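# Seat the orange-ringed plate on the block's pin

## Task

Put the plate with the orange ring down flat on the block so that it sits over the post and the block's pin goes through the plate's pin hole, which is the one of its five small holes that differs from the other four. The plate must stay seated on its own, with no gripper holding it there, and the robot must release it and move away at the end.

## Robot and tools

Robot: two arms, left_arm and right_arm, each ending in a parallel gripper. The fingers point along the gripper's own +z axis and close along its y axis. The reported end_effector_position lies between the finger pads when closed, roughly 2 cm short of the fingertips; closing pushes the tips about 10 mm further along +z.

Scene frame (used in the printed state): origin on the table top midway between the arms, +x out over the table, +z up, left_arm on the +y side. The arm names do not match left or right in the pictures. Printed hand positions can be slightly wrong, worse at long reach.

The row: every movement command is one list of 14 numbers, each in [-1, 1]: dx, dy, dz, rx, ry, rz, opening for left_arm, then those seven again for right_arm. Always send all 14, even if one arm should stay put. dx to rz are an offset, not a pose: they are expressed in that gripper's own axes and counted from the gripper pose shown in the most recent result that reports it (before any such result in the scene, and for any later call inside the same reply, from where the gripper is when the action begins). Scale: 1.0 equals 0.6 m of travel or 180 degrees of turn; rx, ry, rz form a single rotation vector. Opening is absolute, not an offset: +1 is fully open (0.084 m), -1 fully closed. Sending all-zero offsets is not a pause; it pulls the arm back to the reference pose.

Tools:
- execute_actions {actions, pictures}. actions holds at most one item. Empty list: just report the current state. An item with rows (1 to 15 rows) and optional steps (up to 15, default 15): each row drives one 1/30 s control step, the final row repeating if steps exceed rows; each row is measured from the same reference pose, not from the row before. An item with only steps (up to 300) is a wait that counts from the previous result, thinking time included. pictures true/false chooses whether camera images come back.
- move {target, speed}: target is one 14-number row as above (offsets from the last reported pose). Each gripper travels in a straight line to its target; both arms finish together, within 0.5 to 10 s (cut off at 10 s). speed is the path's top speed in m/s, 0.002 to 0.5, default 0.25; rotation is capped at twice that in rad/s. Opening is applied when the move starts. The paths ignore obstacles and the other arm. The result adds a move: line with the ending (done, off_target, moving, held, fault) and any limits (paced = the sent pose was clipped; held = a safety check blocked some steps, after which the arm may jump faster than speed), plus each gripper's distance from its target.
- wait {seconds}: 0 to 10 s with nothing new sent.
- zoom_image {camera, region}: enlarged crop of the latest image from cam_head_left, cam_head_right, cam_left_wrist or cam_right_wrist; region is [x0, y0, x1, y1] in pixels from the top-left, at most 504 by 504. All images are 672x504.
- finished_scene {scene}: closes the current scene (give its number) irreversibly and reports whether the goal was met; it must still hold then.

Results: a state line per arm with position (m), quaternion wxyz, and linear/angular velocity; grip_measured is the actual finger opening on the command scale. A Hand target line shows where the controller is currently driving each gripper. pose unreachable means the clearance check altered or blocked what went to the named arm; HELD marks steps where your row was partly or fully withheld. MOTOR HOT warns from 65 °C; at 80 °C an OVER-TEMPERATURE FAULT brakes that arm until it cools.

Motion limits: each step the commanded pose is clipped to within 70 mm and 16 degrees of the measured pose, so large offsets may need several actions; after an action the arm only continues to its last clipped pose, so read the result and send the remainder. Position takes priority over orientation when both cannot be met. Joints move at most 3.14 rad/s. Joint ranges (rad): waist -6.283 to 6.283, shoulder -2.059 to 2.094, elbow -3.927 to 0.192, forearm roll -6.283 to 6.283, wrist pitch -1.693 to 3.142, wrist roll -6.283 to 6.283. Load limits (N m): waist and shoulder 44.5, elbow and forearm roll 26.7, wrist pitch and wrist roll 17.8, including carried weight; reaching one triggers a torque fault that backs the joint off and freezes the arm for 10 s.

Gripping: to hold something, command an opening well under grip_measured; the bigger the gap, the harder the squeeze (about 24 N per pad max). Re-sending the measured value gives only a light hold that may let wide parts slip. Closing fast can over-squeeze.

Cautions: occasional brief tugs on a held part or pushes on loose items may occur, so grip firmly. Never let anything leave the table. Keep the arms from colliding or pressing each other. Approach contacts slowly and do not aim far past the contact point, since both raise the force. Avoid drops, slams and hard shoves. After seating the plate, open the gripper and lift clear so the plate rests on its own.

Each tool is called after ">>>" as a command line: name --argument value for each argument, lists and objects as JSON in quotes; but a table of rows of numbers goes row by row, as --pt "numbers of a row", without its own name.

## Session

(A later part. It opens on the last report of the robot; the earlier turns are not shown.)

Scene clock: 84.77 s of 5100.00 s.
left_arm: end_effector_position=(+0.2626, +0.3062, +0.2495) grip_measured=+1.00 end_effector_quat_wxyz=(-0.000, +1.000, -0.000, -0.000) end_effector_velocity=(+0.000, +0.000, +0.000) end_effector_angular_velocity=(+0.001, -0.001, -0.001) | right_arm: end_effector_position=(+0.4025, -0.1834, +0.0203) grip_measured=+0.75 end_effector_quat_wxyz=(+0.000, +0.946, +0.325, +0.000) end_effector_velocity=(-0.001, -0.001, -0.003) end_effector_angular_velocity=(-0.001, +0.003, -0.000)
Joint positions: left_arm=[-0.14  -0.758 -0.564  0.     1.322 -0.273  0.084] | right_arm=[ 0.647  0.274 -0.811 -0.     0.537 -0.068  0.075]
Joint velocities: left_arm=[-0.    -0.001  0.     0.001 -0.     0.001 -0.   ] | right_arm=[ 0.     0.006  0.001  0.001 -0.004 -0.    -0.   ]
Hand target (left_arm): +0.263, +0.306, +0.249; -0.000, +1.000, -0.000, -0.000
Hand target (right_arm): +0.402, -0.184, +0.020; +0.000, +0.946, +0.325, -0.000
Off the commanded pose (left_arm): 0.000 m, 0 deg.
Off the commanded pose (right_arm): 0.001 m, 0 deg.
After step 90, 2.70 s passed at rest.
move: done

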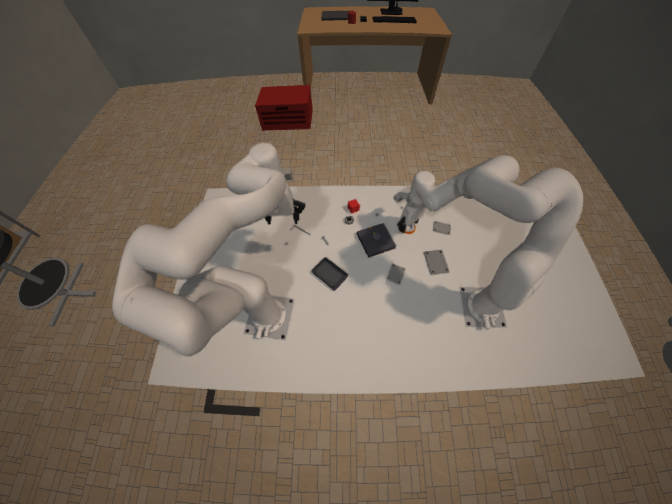

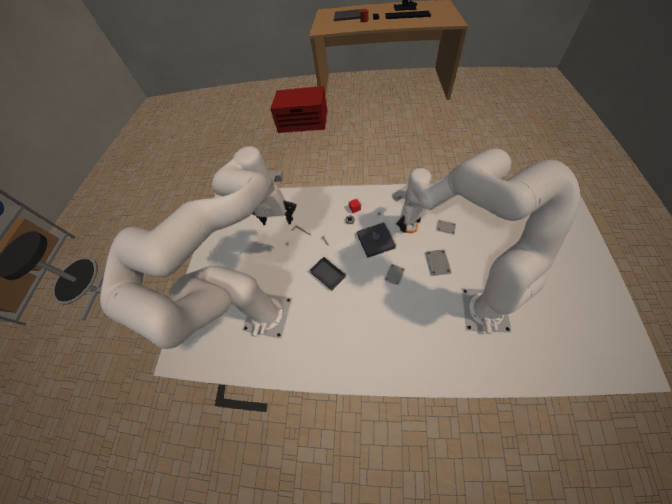

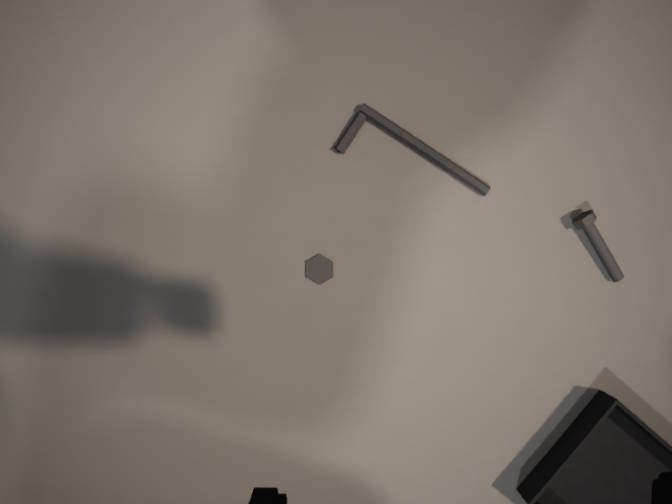

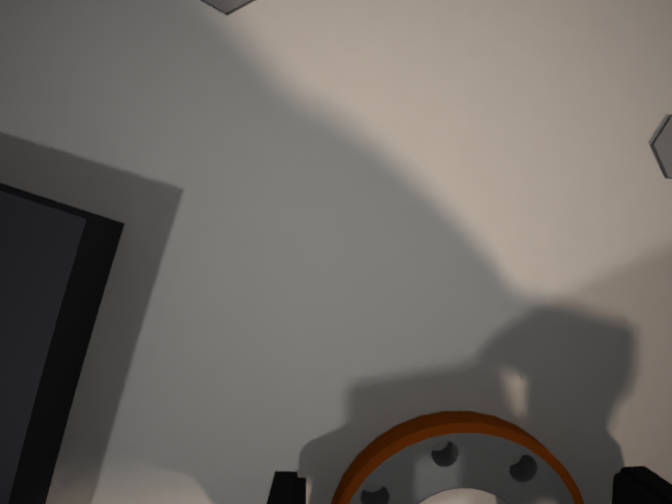

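>>> move --target '[0,0,0,0,0,0,1,0,0,0,0,0,0,-0.2]' --speed 0.05

>>> zoom_image --camera "cam_right_wrist" --region '[300, 384, 620, 504]'

Scene clock: 87.33 s of 5100.00 s.
left_arm: end_effector_position=(+0.2626, +0.3062, +0.2495) grip_measured=+1.00 end_effector_quat_wxyz=(-0.000, +1.000, -0.000, -0.000) end_effector_velocity=(+0.000, +0.001, +0.000) end_effector_angular_velocity=(-0.000, -0.001, +0.003) | right_arm: end_effector_position=(+0.4025, -0.1834, +0.0203) grip_measured=+0.45 end_effector_quat_wxyz=(+0.000, +0.946, +0.325, +0.000) end_effector_velocity=(+0.000, +0.001, +0.000) end_effector_angular_velocity=(+0.001, -0.001, -0.000)
Joint positions: left_arm=[-0.14  -0.758 -0.564  0.     1.322 -0.273  0.084] | right_arm=[ 0.647  0.274 -0.811 -0.     0.537 -0.068  0.063]
Joint velocities: left_arm=[ 0.002 -0.001  0.     0.    -0.001 -0.     0.   ] | right_arm=[ 0.001 -0.001 -0.     0.001 -0.001  0.     0.   ]
Hand target (left_arm): +0.263, +0.306, +0.249; -0.000, +1.000, -0.000, -0.000
Hand target (right_arm): +0.403, -0.183, +0.020; +0.000, +0.946, +0.325, +0.000
Off the commanded pose (left_arm): 0.000 m, 0 deg.
Off the commanded pose (right_arm): 0.000 m, 0 deg.
move: done

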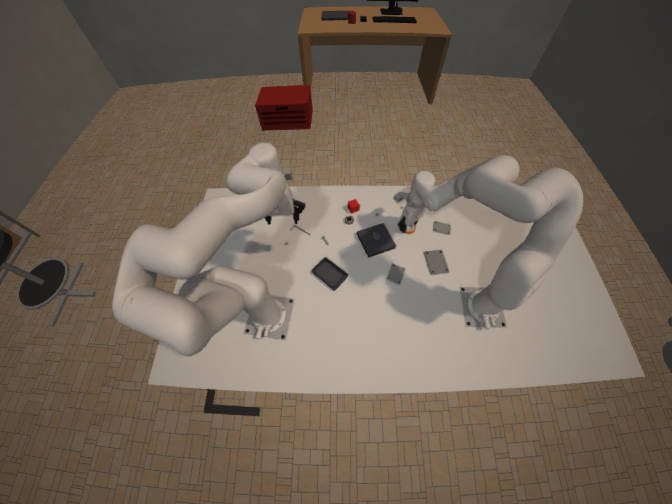

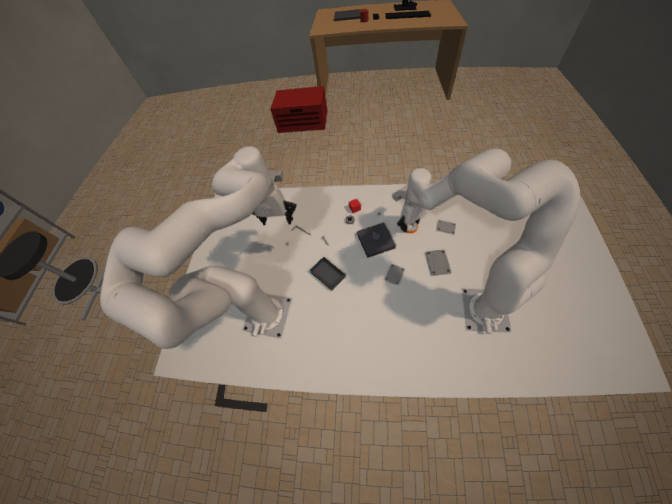

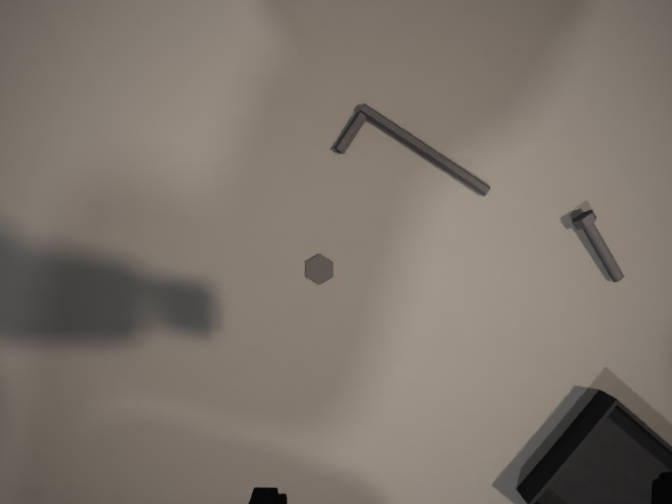

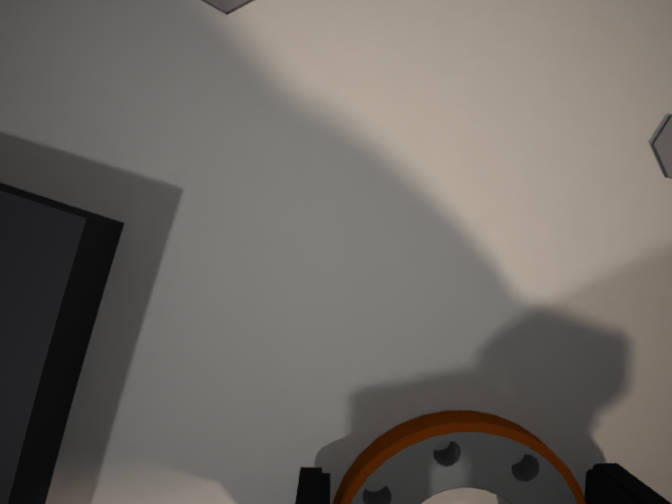

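Region (300, 384, 620, 504) of cam_right_wrist's 672x504 image, scaled by 1.575, with more detail than that image has; it fills the top 189 rows of this view, and the rest is white.

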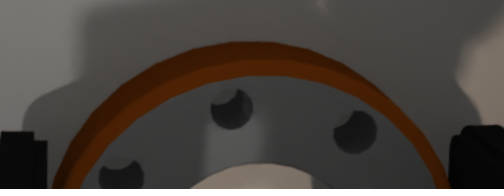

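>>> move --target '[0,0,0,0,0,0,1,0,0,-0.0917,0,0,0,-0.2]' --speed 0.1

>>> move --target '[0,0,0,0,0,0,1,0.0548,-0.2691,0,0,0,0.1522,-0.2]' --speed 0.15

Scene clock: 106.13 s of 5100.00 s.
left_arm: end_effector_position=(+0.2626, +0.3062, +0.2495) grip_measured=+1.00 end_effector_quat_wxyz=(-0.000, +1.000, -0.000, -0.000) end_effector_velocity=(-0.000, +0.000, -0.000) end_effector_angular_velocity=(+0.000, +0.002, +0.000) | right_arm: end_effector_position=(+0.4024, -0.1836, +0.0747) grip_measured=+0.45 end_effector_quat_wxyz=(+0.000, +0.946, +0.325, -0.000) end_effector_velocity=(+0.001, +0.001, +0.003) end_effector_angular_velocity=(+0.002, -0.003, -0.001)
Joint positions: left_arm=[-0.14  -0.758 -0.564  0.     1.322 -0.273  0.084] | right_arm=[ 0.647  0.14  -0.829 -0.     0.69  -0.068  0.063]
Joint velocities: left_arm=[ 0.001  0.     0.001 -0.     0.001  0.     0.   ] | right_arm=[-0.    -0.006 -0.003  0.001  0.006  0.     0.   ]
Hand target (left_arm): +0.263, +0.306, +0.249; -0.000, +1.000, -0.000, -0.000
Hand target (right_arm): +0.403, -0.183, +0.075; +0.000, +0.946, +0.325, +0.000
Off the commanded pose (left_arm): 0.000 m, 0 deg.
Off the commanded pose (right_arm): 0.001 m, 0 deg.
After step 90, 14.87 s passed at rest.
move: done

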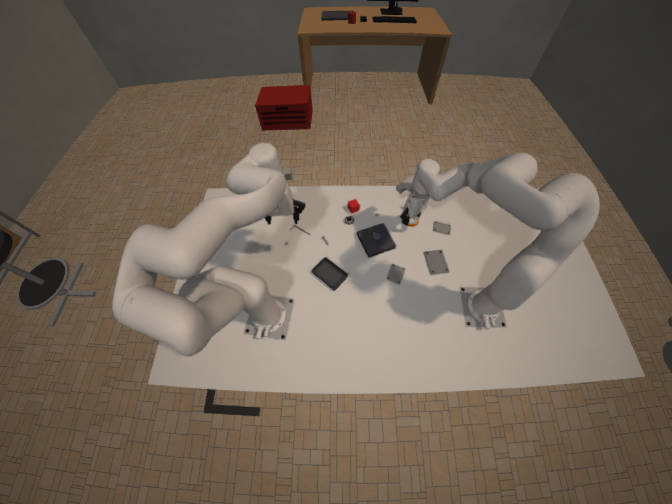

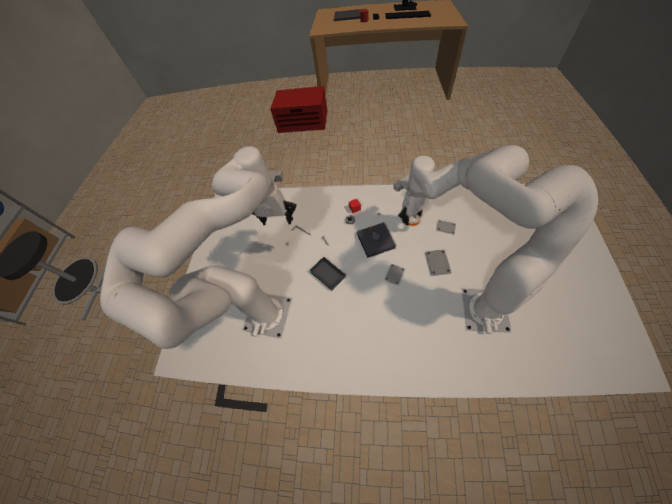

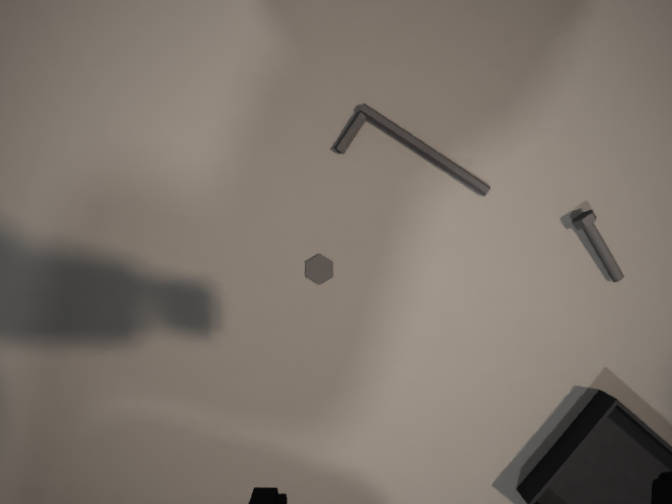

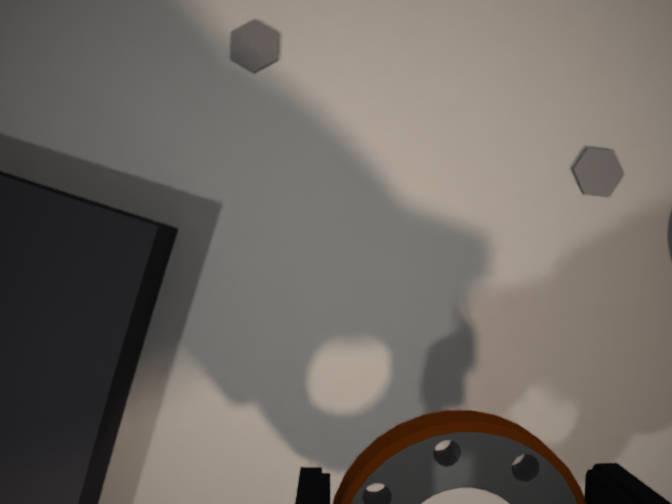

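Scene clock: 108.13 s of 5100.00 s.
left_arm: end_effector_position=(+0.2626, +0.3062, +0.2495) grip_measured=+1.00 end_effector_quat_wxyz=(-0.000, +1.000, -0.000, -0.000) end_effector_velocity=(-0.000, -0.001, -0.000) end_effector_angular_velocity=(-0.002, +0.001, +0.001) | right_arm: end_effector_position=(+0.3295, -0.0363, +0.0746) grip_measured=+0.45 end_effector_quat_wxyz=(+0.000, +0.996, +0.092, -0.000) end_effector_velocity=(-0.001, +0.002, +0.000) end_effector_angular_velocity=(-0.002, -0.002, -0.007)
Joint positions: left_arm=[-0.14  -0.758 -0.564  0.     1.322 -0.273  0.084] | right_arm=[ 0.982  0.282 -1.027 -0.001  0.746  0.745  0.063]
Joint velocities: left_arm=[-0.     0.001  0.    -0.003 -0.001 -0.     0.   ] | right_arm=[ 0.004  0.003 -0.006 -0.004  0.003  0.014  0.   ]
Hand target (left_arm): +0.263, +0.306, +0.249; -0.000, +1.000, -0.000, -0.000
Hand target (right_arm): +0.329, -0.036, +0.075; +0.000, +0.996, +0.092, -0.000
Off the commanded pose (left_arm): 0.000 m, 0 deg.
Off the commanded pose (right_arm): 0.001 m, 0 deg.
move: done

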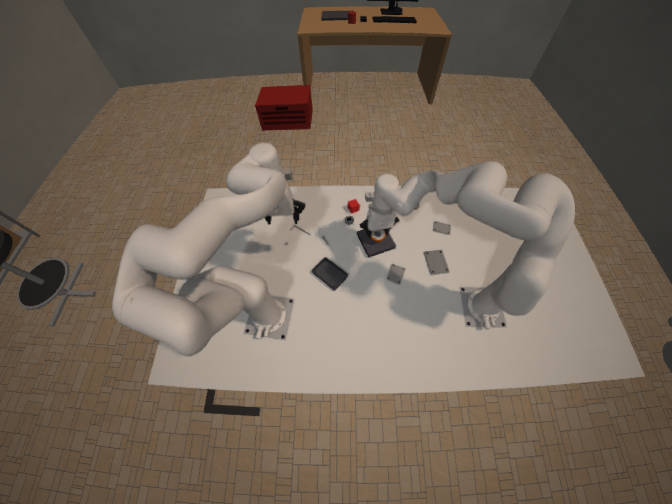

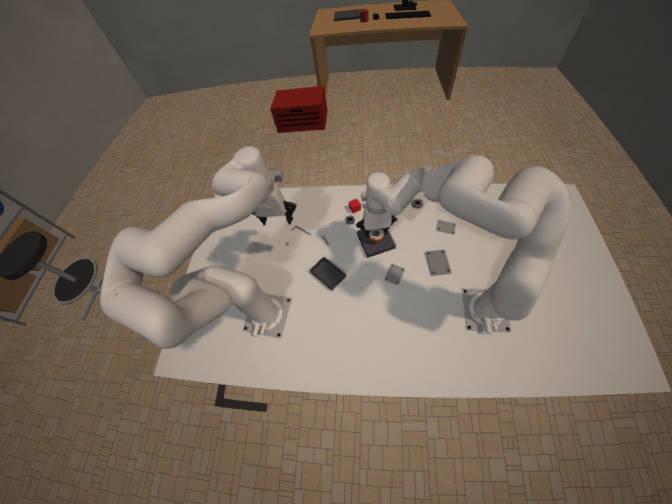

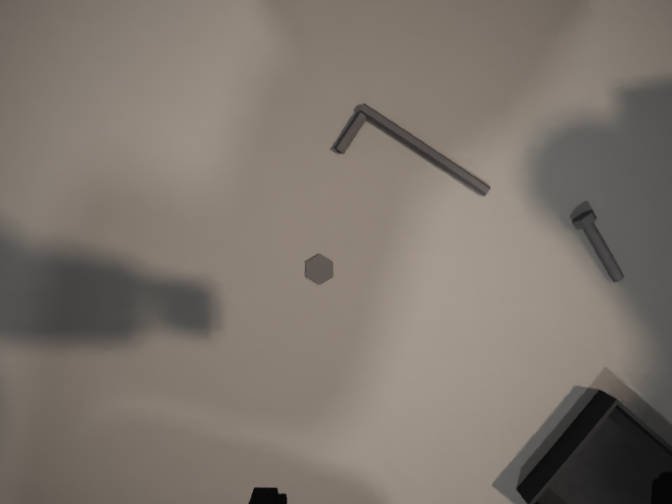

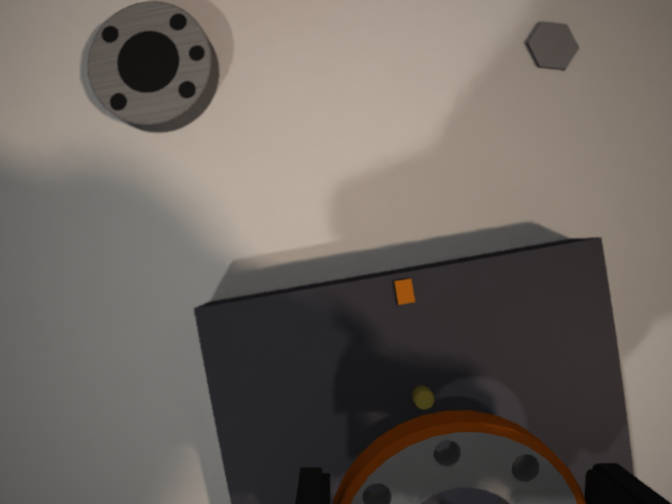

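>>> zoom_image --camera "cam_right_wrist" --region '[170, 210, 650, 504]'

Region (170, 210, 650, 504) of cam_right_wrist's 672x504 image, scaled by 1.050, with more detail than that image has; it fills the top 309 rows of this view, and the rest is white.

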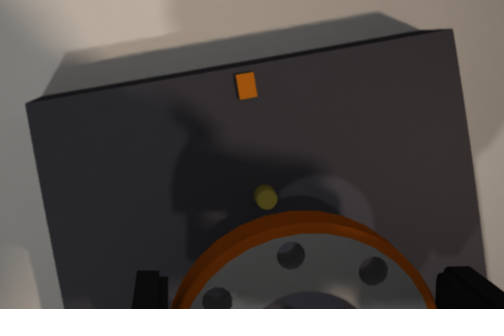

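>>> move --target '[0,0,0,0,0,0,1,0.0087,-0.0025,0.0193,0,0,0.006,-0.2]' --speed 0.03

>>> zoom_image --camera "cam_right_wrist" --region '[150, 230, 410, 400]'

>>> zoom_image --camera "cam_right_wrist" --region '[412, 200, 672, 370]'

Scene clock: 120.17 s of 5100.00 s.
left_arm: end_effector_position=(+0.2626, +0.3062, +0.2495) grip_measured=+1.00 end_effector_quat_wxyz=(-0.000, +1.000, -0.000, -0.000) end_effector_velocity=(-0.000, -0.000, -0.001) end_effector_angular_velocity=(-0.000, +0.001, -0.000) | right_arm: end_effector_position=(+0.3342, -0.0339, +0.0632) grip_measured=+0.45 end_effector_quat_wxyz=(+0.000, +0.997, +0.083, -0.000) end_effector_velocity=(+0.001, +0.002, +0.001) end_effector_angular_velocity=(+0.003, -0.003, -0.001)
Joint positions: left_arm=[-0.14  -0.758 -0.564  0.     1.322 -0.273  0.084] | right_arm=[ 0.977  0.319 -1.041 -0.001  0.723  0.758  0.063]
Joint velocities: left_arm=[-0.001  0.001  0.001 -0.001 -0.001 -0.001 -0.   ] | right_arm=[ 0.001  0.003 -0.004 -0.001 -0.003  0.002 -0.   ]
Hand target (left_arm): +0.263, +0.306, +0.249; -0.000, +1.000, -0.000, -0.000
Hand target (right_arm): +0.334, -0.034, +0.063; +0.000, +0.997, +0.083, -0.000
Off the commanded pose (left_arm): 0.000 m, 0 deg.
Off the commanded pose (right_arm): 0.000 m, 0 deg.
After step 90, 8.30 s passed at rest.
move: done

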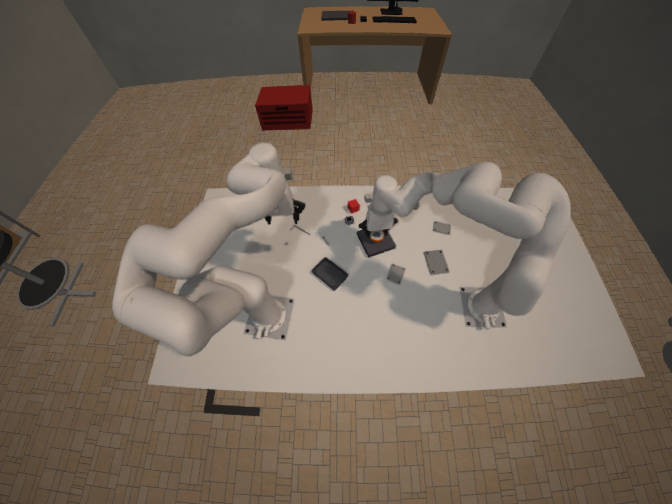

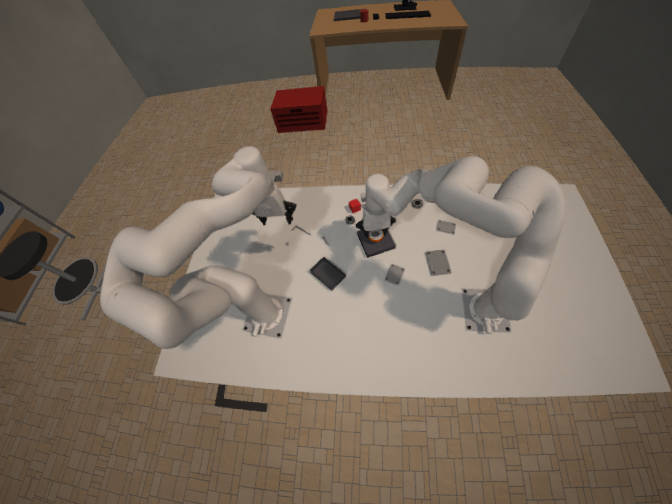

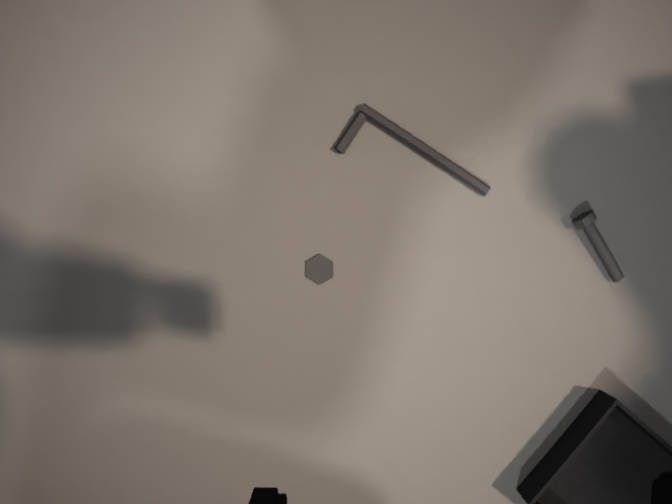

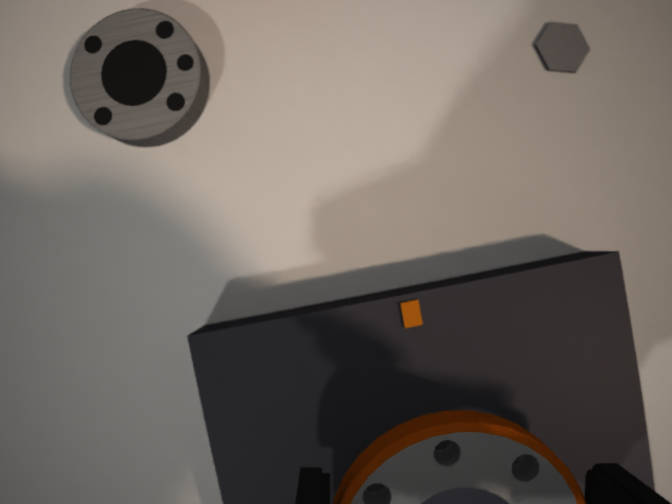

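Region (150, 230, 410, 400) of cam_right_wrist's 672x504 image, scaled by 1.938, with more detail than that image has; it fills the top 330 rows of this view, and the rest is white.

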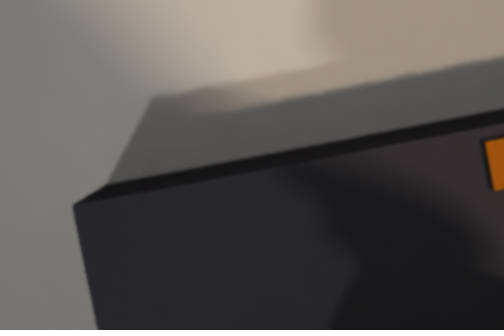

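Region (412, 200, 672, 370) of cam_right_wrist's 672x504 image, scaled by 1.938, with more detail than that image has; it fills the top 330 rows of this view, and the rest is white.

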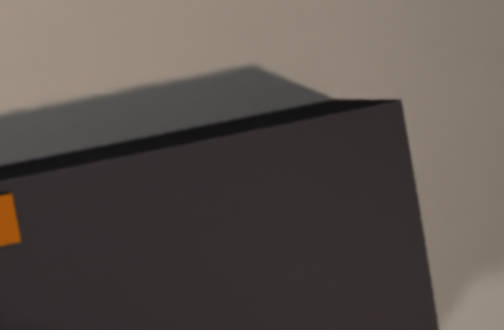

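>>> move --target '[0,0,0,0,0,0,1,0.0004,0,0.007,0,0,0,-0.2]' --speed 0.01

>>> move --target '[0,0,0,0,0,0,1,0,0,0.0025,0,0,0,-0.2]' --speed 0.005

>>> zoom_image --camera "cam_right_wrist" --region '[300, 384, 620, 504]'

Scene clock: 128.73 s of 5100.00 s.
left_arm: end_effector_position=(+0.2626, +0.3062, +0.2495) grip_measured=+1.00 end_effector_quat_wxyz=(-0.000, +1.000, -0.000, -0.000) end_effector_velocity=(-0.000, -0.001, +0.001) end_effector_angular_velocity=(-0.001, -0.002, -0.000) | right_arm: end_effector_position=(+0.3345, -0.0338, +0.0593) grip_measured=+0.45 end_effector_quat_wxyz=(+0.000, +0.997, +0.083, +0.000) end_effector_velocity=(+0.000, +0.001, -0.000) end_effector_angular_velocity=(+0.001, -0.001, +0.001)
Joint positions: left_arm=[-0.14  -0.758 -0.564  0.     1.322 -0.273  0.084] | right_arm=[ 0.977  0.327 -1.04  -0.001  0.713  0.758  0.063]
Joint velocities: left_arm=[-0.002 -0.002 -0.    -0.    -0.    -0.001  0.   ] | right_arm=[ 0.001  0.     0.    -0.    -0.002 -0.001  0.   ]
Hand target (left_arm): +0.263, +0.306, +0.249; -0.000, +1.000, -0.000, -0.000
Hand target (right_arm): +0.334, -0.034, +0.059; +0.000, +0.997, +0.083, -0.000
Off the commanded pose (left_arm): 0.000 m, 0 deg.
Off the commanded pose (right_arm): 0.000 m, 0 deg.
After step 90, 4.87 s passed at rest.
move: done

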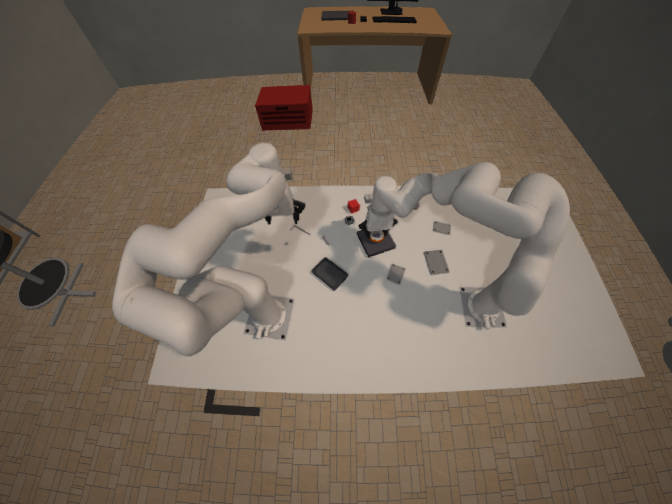

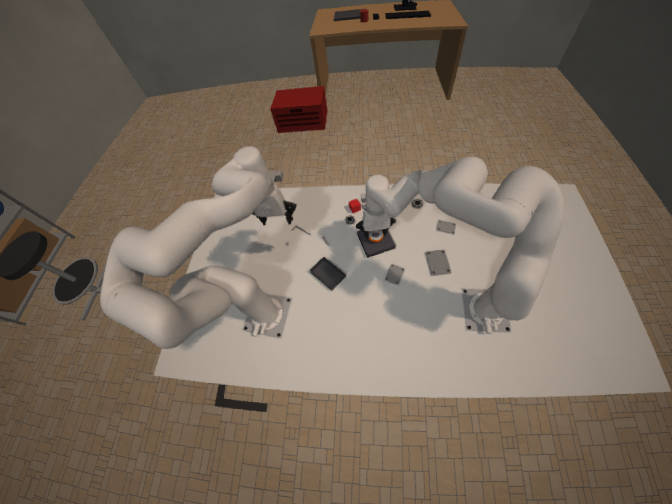

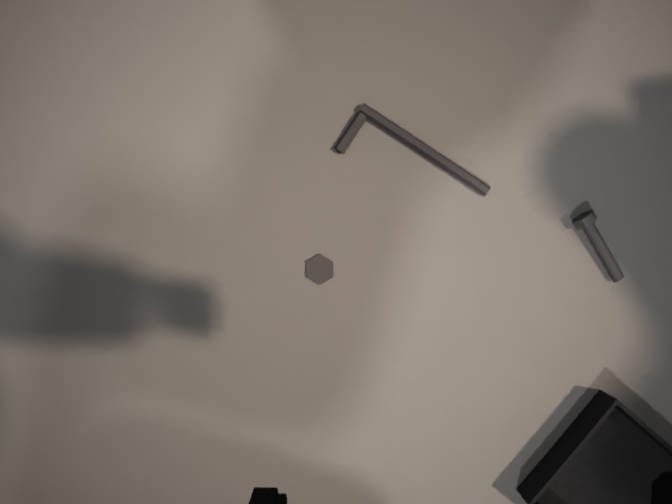

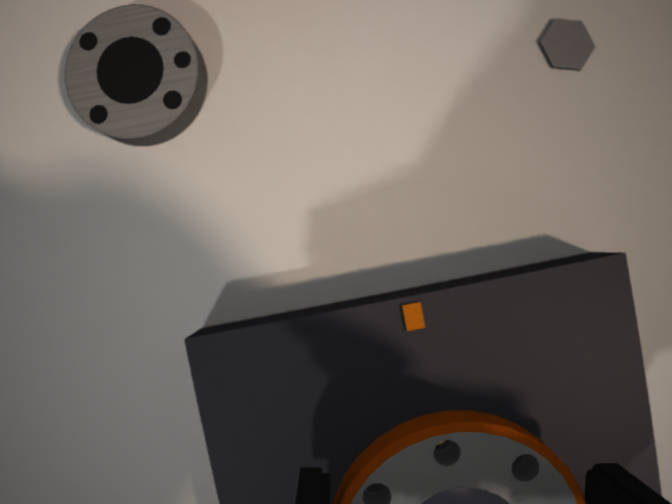

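Scene clock: 129.43 s of 5100.00 s.
left_arm: end_effector_position=(+0.2626, +0.3062, +0.2495) grip_measured=+1.00 end_effector_quat_wxyz=(-0.000, +1.000, -0.000, -0.000) end_effector_velocity=(+0.000, +0.001, -0.000) end_effector_angular_velocity=(+0.001, +0.001, +0.001) | right_arm: end_effector_position=(+0.3349, -0.0334, +0.0588) grip_measured=+0.45 end_effector_quat_wxyz=(-0.000, +0.997, +0.083, +0.001) end_effector_velocity=(+0.000, +0.000, -0.001) end_effector_angular_velocity=(-0.000, -0.001, +0.002)
Joint positions: left_arm=[-0.14  -0.758 -0.564  0.     1.322 -0.273  0.084] | right_arm=[ 0.977  0.329 -1.04  -0.001  0.71   0.758  0.063]
Joint velocities: left_arm=[ 0.001  0.     0.     0.001  0.    -0.    -0.   ] | right_arm=[ 0.     0.001  0.    -0.002 -0.002 -0.     0.   ]
Hand target (left_arm): +0.263, +0.306, +0.249; -0.000, +1.000, -0.000, -0.000
Hand target (right_arm): +0.335, -0.034, +0.058; +0.000, +0.997, +0.083, +0.000
Off the commanded pose (left_arm): 0.000 m, 0 deg.
Off the commanded pose (right_arm): 0.001 m, 0 deg.
move: done

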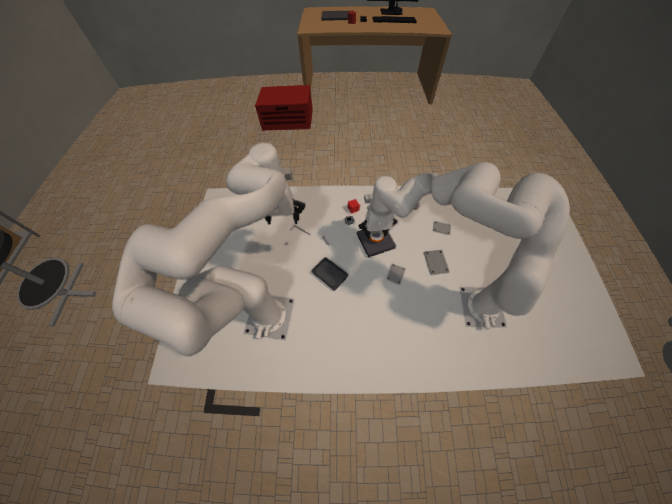

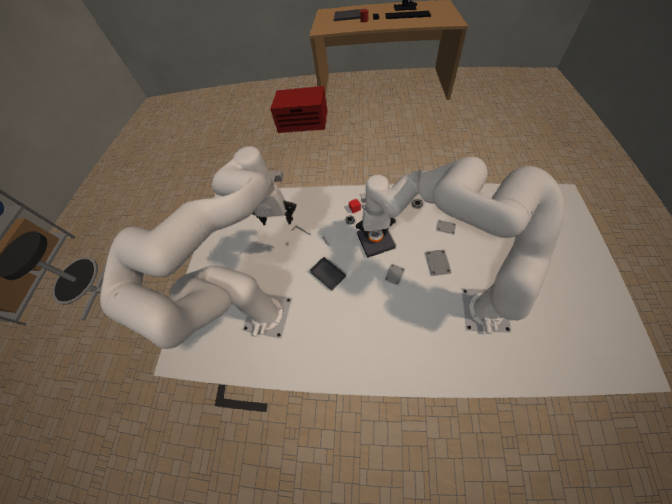

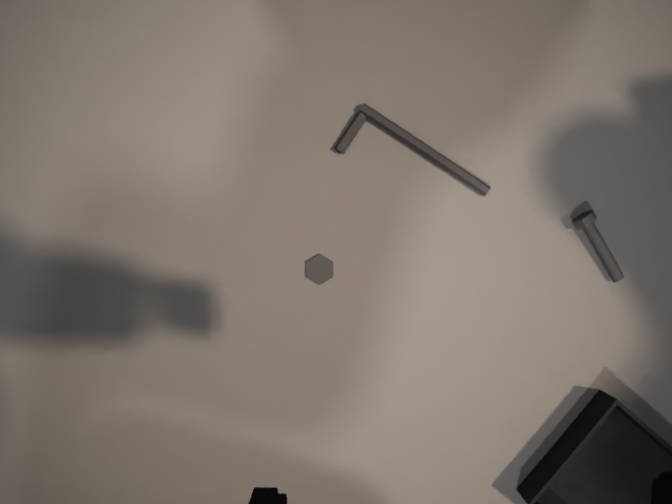

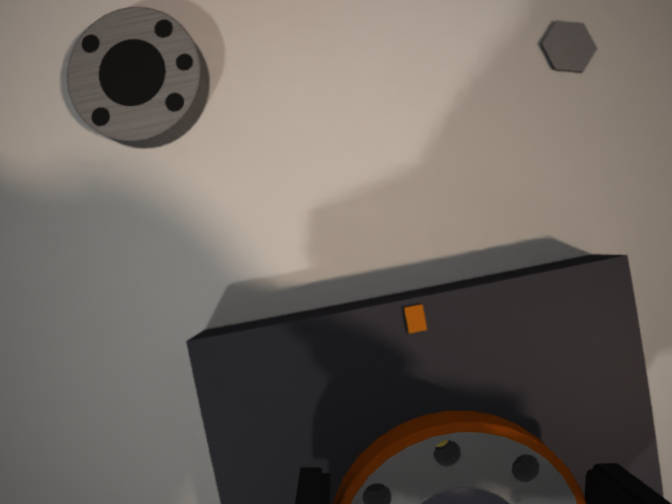

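Region (300, 384, 620, 504) of cam_right_wrist's 672x504 image, scaled by 1.575, with more detail than that image has; it fills the top 189 rows of this view, and the rest is white.

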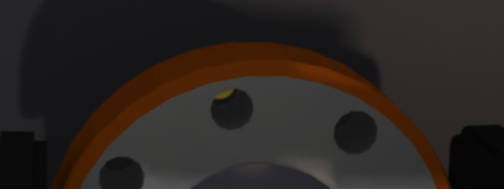

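>>> execute_actions --actions '[{"rows": [[0,0,0,0,0,0,1,-0.0002,0,0.001,0,0,0,-0.2],[0,0,0,0,0,0,1,-0.0004,0,0.001,0,0,0,-0.2],[0,0,0,0,0,0,1,-0.0006,0,0.001,0,0,0,-0.2],[0,0,0,0,0,0,1,-0.0008,0,0.001,0,0,0,-0.2],[0,0,0,0,0,0,1,-0.001,0,0.001,0,0,0,-0.2],[0,0,0,0,0,0,1,-0.0012,0,0.001,0,0,0,-0.2],[0,0,0,0,0,0,1,-0.0014,0,0.001,0,0,0,-0.2],[0,0,0,0,0,0,1,-0.0016,0,0.001,0,0,0,-0.2],[0,0,0,0,0,0,1,-0.0018,0,0.001,0,0,0,-0.2],[0,0,0,0,0,0,1,-0.002,0,0.001,0,0,0,-0.2],[0,0,0,0,0,0,1,-0.0022,0,0.001,0,0,0,-0.2],[0,0,0,0,0,0,1,-0.0024,0,0.001,0,0,0,-0.2],[0,0,0,0,0,0,1,-0.0026,0,0.001,0,0,0,-0.2],[0,0,0,0,0,0,1,-0.0028,0,0.001,0,0,0,-0.2],[0,0,0,0,0,0,1,-0.003,0,0.001,0,0,0,-0.2]], "steps": 15}]' --pictures false

>>> wait --seconds 0.5

Scene clock: 152.47 s of 5100.00 s.
left_arm: end_effector_position=(+0.2626, +0.3062, +0.2495) grip_measured=+1.00 end_effector_quat_wxyz=(-0.000, +1.000, -0.000, -0.000) end_effector_velocity=(+0.000, -0.000, +0.001) end_effector_angular_velocity=(+0.000, -0.003, -0.002) | right_arm: end_effector_position=(+0.3342, -0.0337, +0.0580) grip_measured=+0.45 end_effector_quat_wxyz=(-0.001, +0.997, +0.082, +0.001) end_effector_velocity=(-0.003, +0.000, +0.000) end_effector_angular_velocity=(+0.003, -0.003, -0.002)
Joint positions: left_arm=[-0.14  -0.758 -0.564  0.     1.322 -0.273  0.084] | right_arm=[ 0.978  0.328 -1.036 -0.001  0.706  0.76   0.063]
Joint velocities: left_arm=[-0.001 -0.001 -0.     0.001 -0.001  0.    -0.   ] | right_arm=[ 0.005 -0.006  0.01  -0.    -0.008  0.007 -0.   ]
Hand target (left_arm): +0.263, +0.306, +0.249; -0.000, +1.000, -0.000, -0.000
Hand target (right_arm): +0.333, -0.034, +0.058; -0.000, +0.997, +0.083, +0.001
Off the commanded pose (left_arm): 0.000 m, 0 deg.
Off the commanded pose (right_arm): 0.001 m, 0 deg.
Steps of this call (steps 1 to 90: nothing new was sent; then 19.53 s passed at rest; steps 91 to 105: all 15 steps of this action). Readings (end_effector_position):
91: left_arm (+0.2626, +0.3062, +0.2495) | right_arm (+0.3346, -0.0337, +0.0578)
92: left_arm (+0.2626, +0.3062, +0.2495) | right_arm (+0.3346, -0.0337, +0.0579)
94: left_arm (+0.2626, +0.3062, +0.2495) | right_arm (+0.3345, -0.0337, +0.0579)
98: left_arm (+0.2626, +0.3062, +0.2495) | right_arm (+0.3345, -0.0337, +0.0579)
105: the state above

Scene clock: 152.97 s of 5100.00 s.
left_arm: end_effector_position=(+0.2626, +0.3062, +0.2495) grip_measured=+1.00 end_effector_quat_wxyz=(-0.000, +1.000, -0.000, -0.000) end_effector_velocity=(-0.000, +0.001, -0.000) end_effector_angular_velocity=(+0.004, -0.000, -0.002) | right_arm: end_effector_position=(+0.3330, -0.0336, +0.0581) grip_measured=+0.45 end_effector_quat_wxyz=(-0.000, +0.997, +0.083, +0.001) end_effector_velocity=(-0.001, -0.001, -0.000) end_effector_angular_velocity=(-0.003, +0.002, +0.002)
Joint positions: left_arm=[-0.14  -0.758 -0.564  0.     1.322 -0.273  0.084] | right_arm=[ 0.98   0.326 -1.034 -0.     0.706  0.761  0.063]
Joint velocities: left_arm=[-0.001 -0.001  0.002  0.004  0.    -0.    -0.   ] | right_arm=[ 0.001 -0.001  0.001 -0.     0.003 -0.001 -0.   ]
Hand target (left_arm): +0.263, +0.306, +0.249; -0.000, +1.000, -0.000, -0.000
Hand target (right_arm): +0.333, -0.034, +0.058; -0.000, +0.997, +0.083, +0.001
Off the commanded pose (left_arm): 0.000 m, 0 deg.
Off the commanded pose (right_arm): 0.000 m, 0 deg.
Steps of this call (steps 1 to 15: nothing new was sent). Readings (end_effector_position):
1: left_arm (+0.2626, +0.3062, +0.2495) | right_arm (+0.3341, -0.0338, +0.0580)
2: left_arm (+0.2626, +0.3062, +0.2495) | right_arm (+0.3339, -0.0337, +0.0580)
4: left_arm (+0.2626, +0.3062, +0.2495) | right_arm (+0.3335, -0.0337, +0.0580)
8: left_arm (+0.2626, +0.3062, +0.2495) | right_arm (+0.3331, -0.0336, +0.0580)
15: the state above

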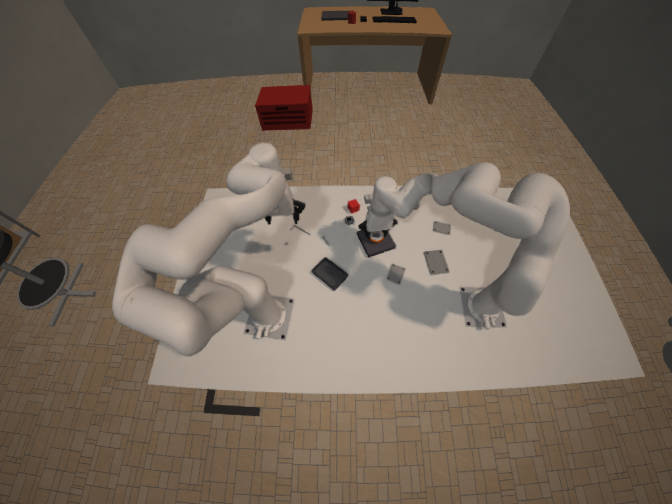

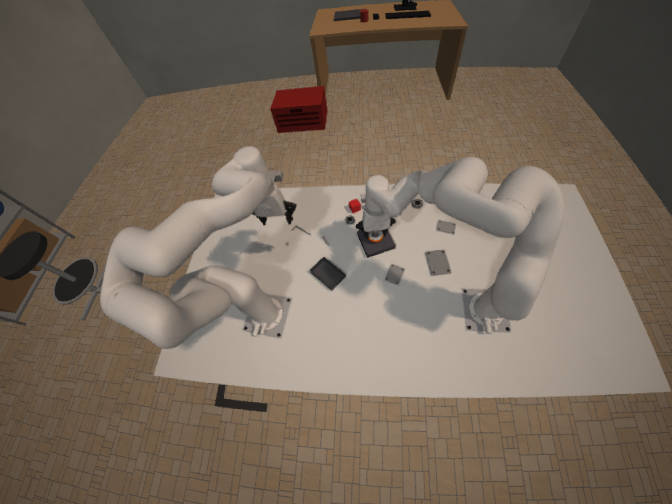

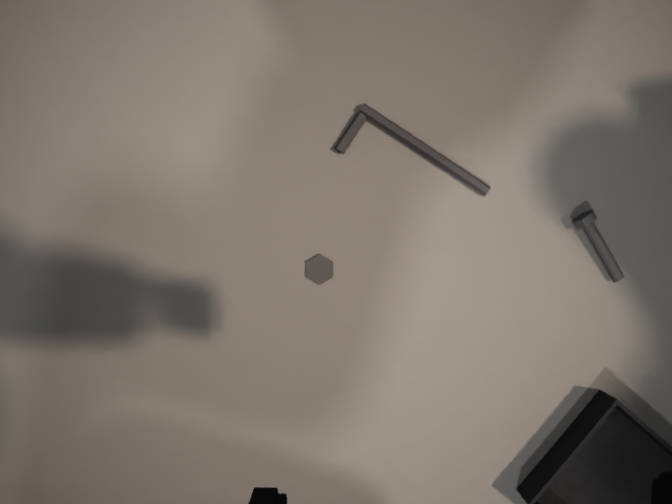

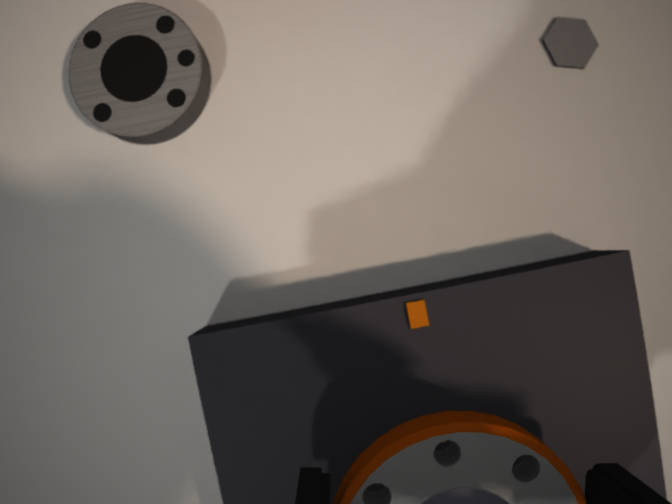

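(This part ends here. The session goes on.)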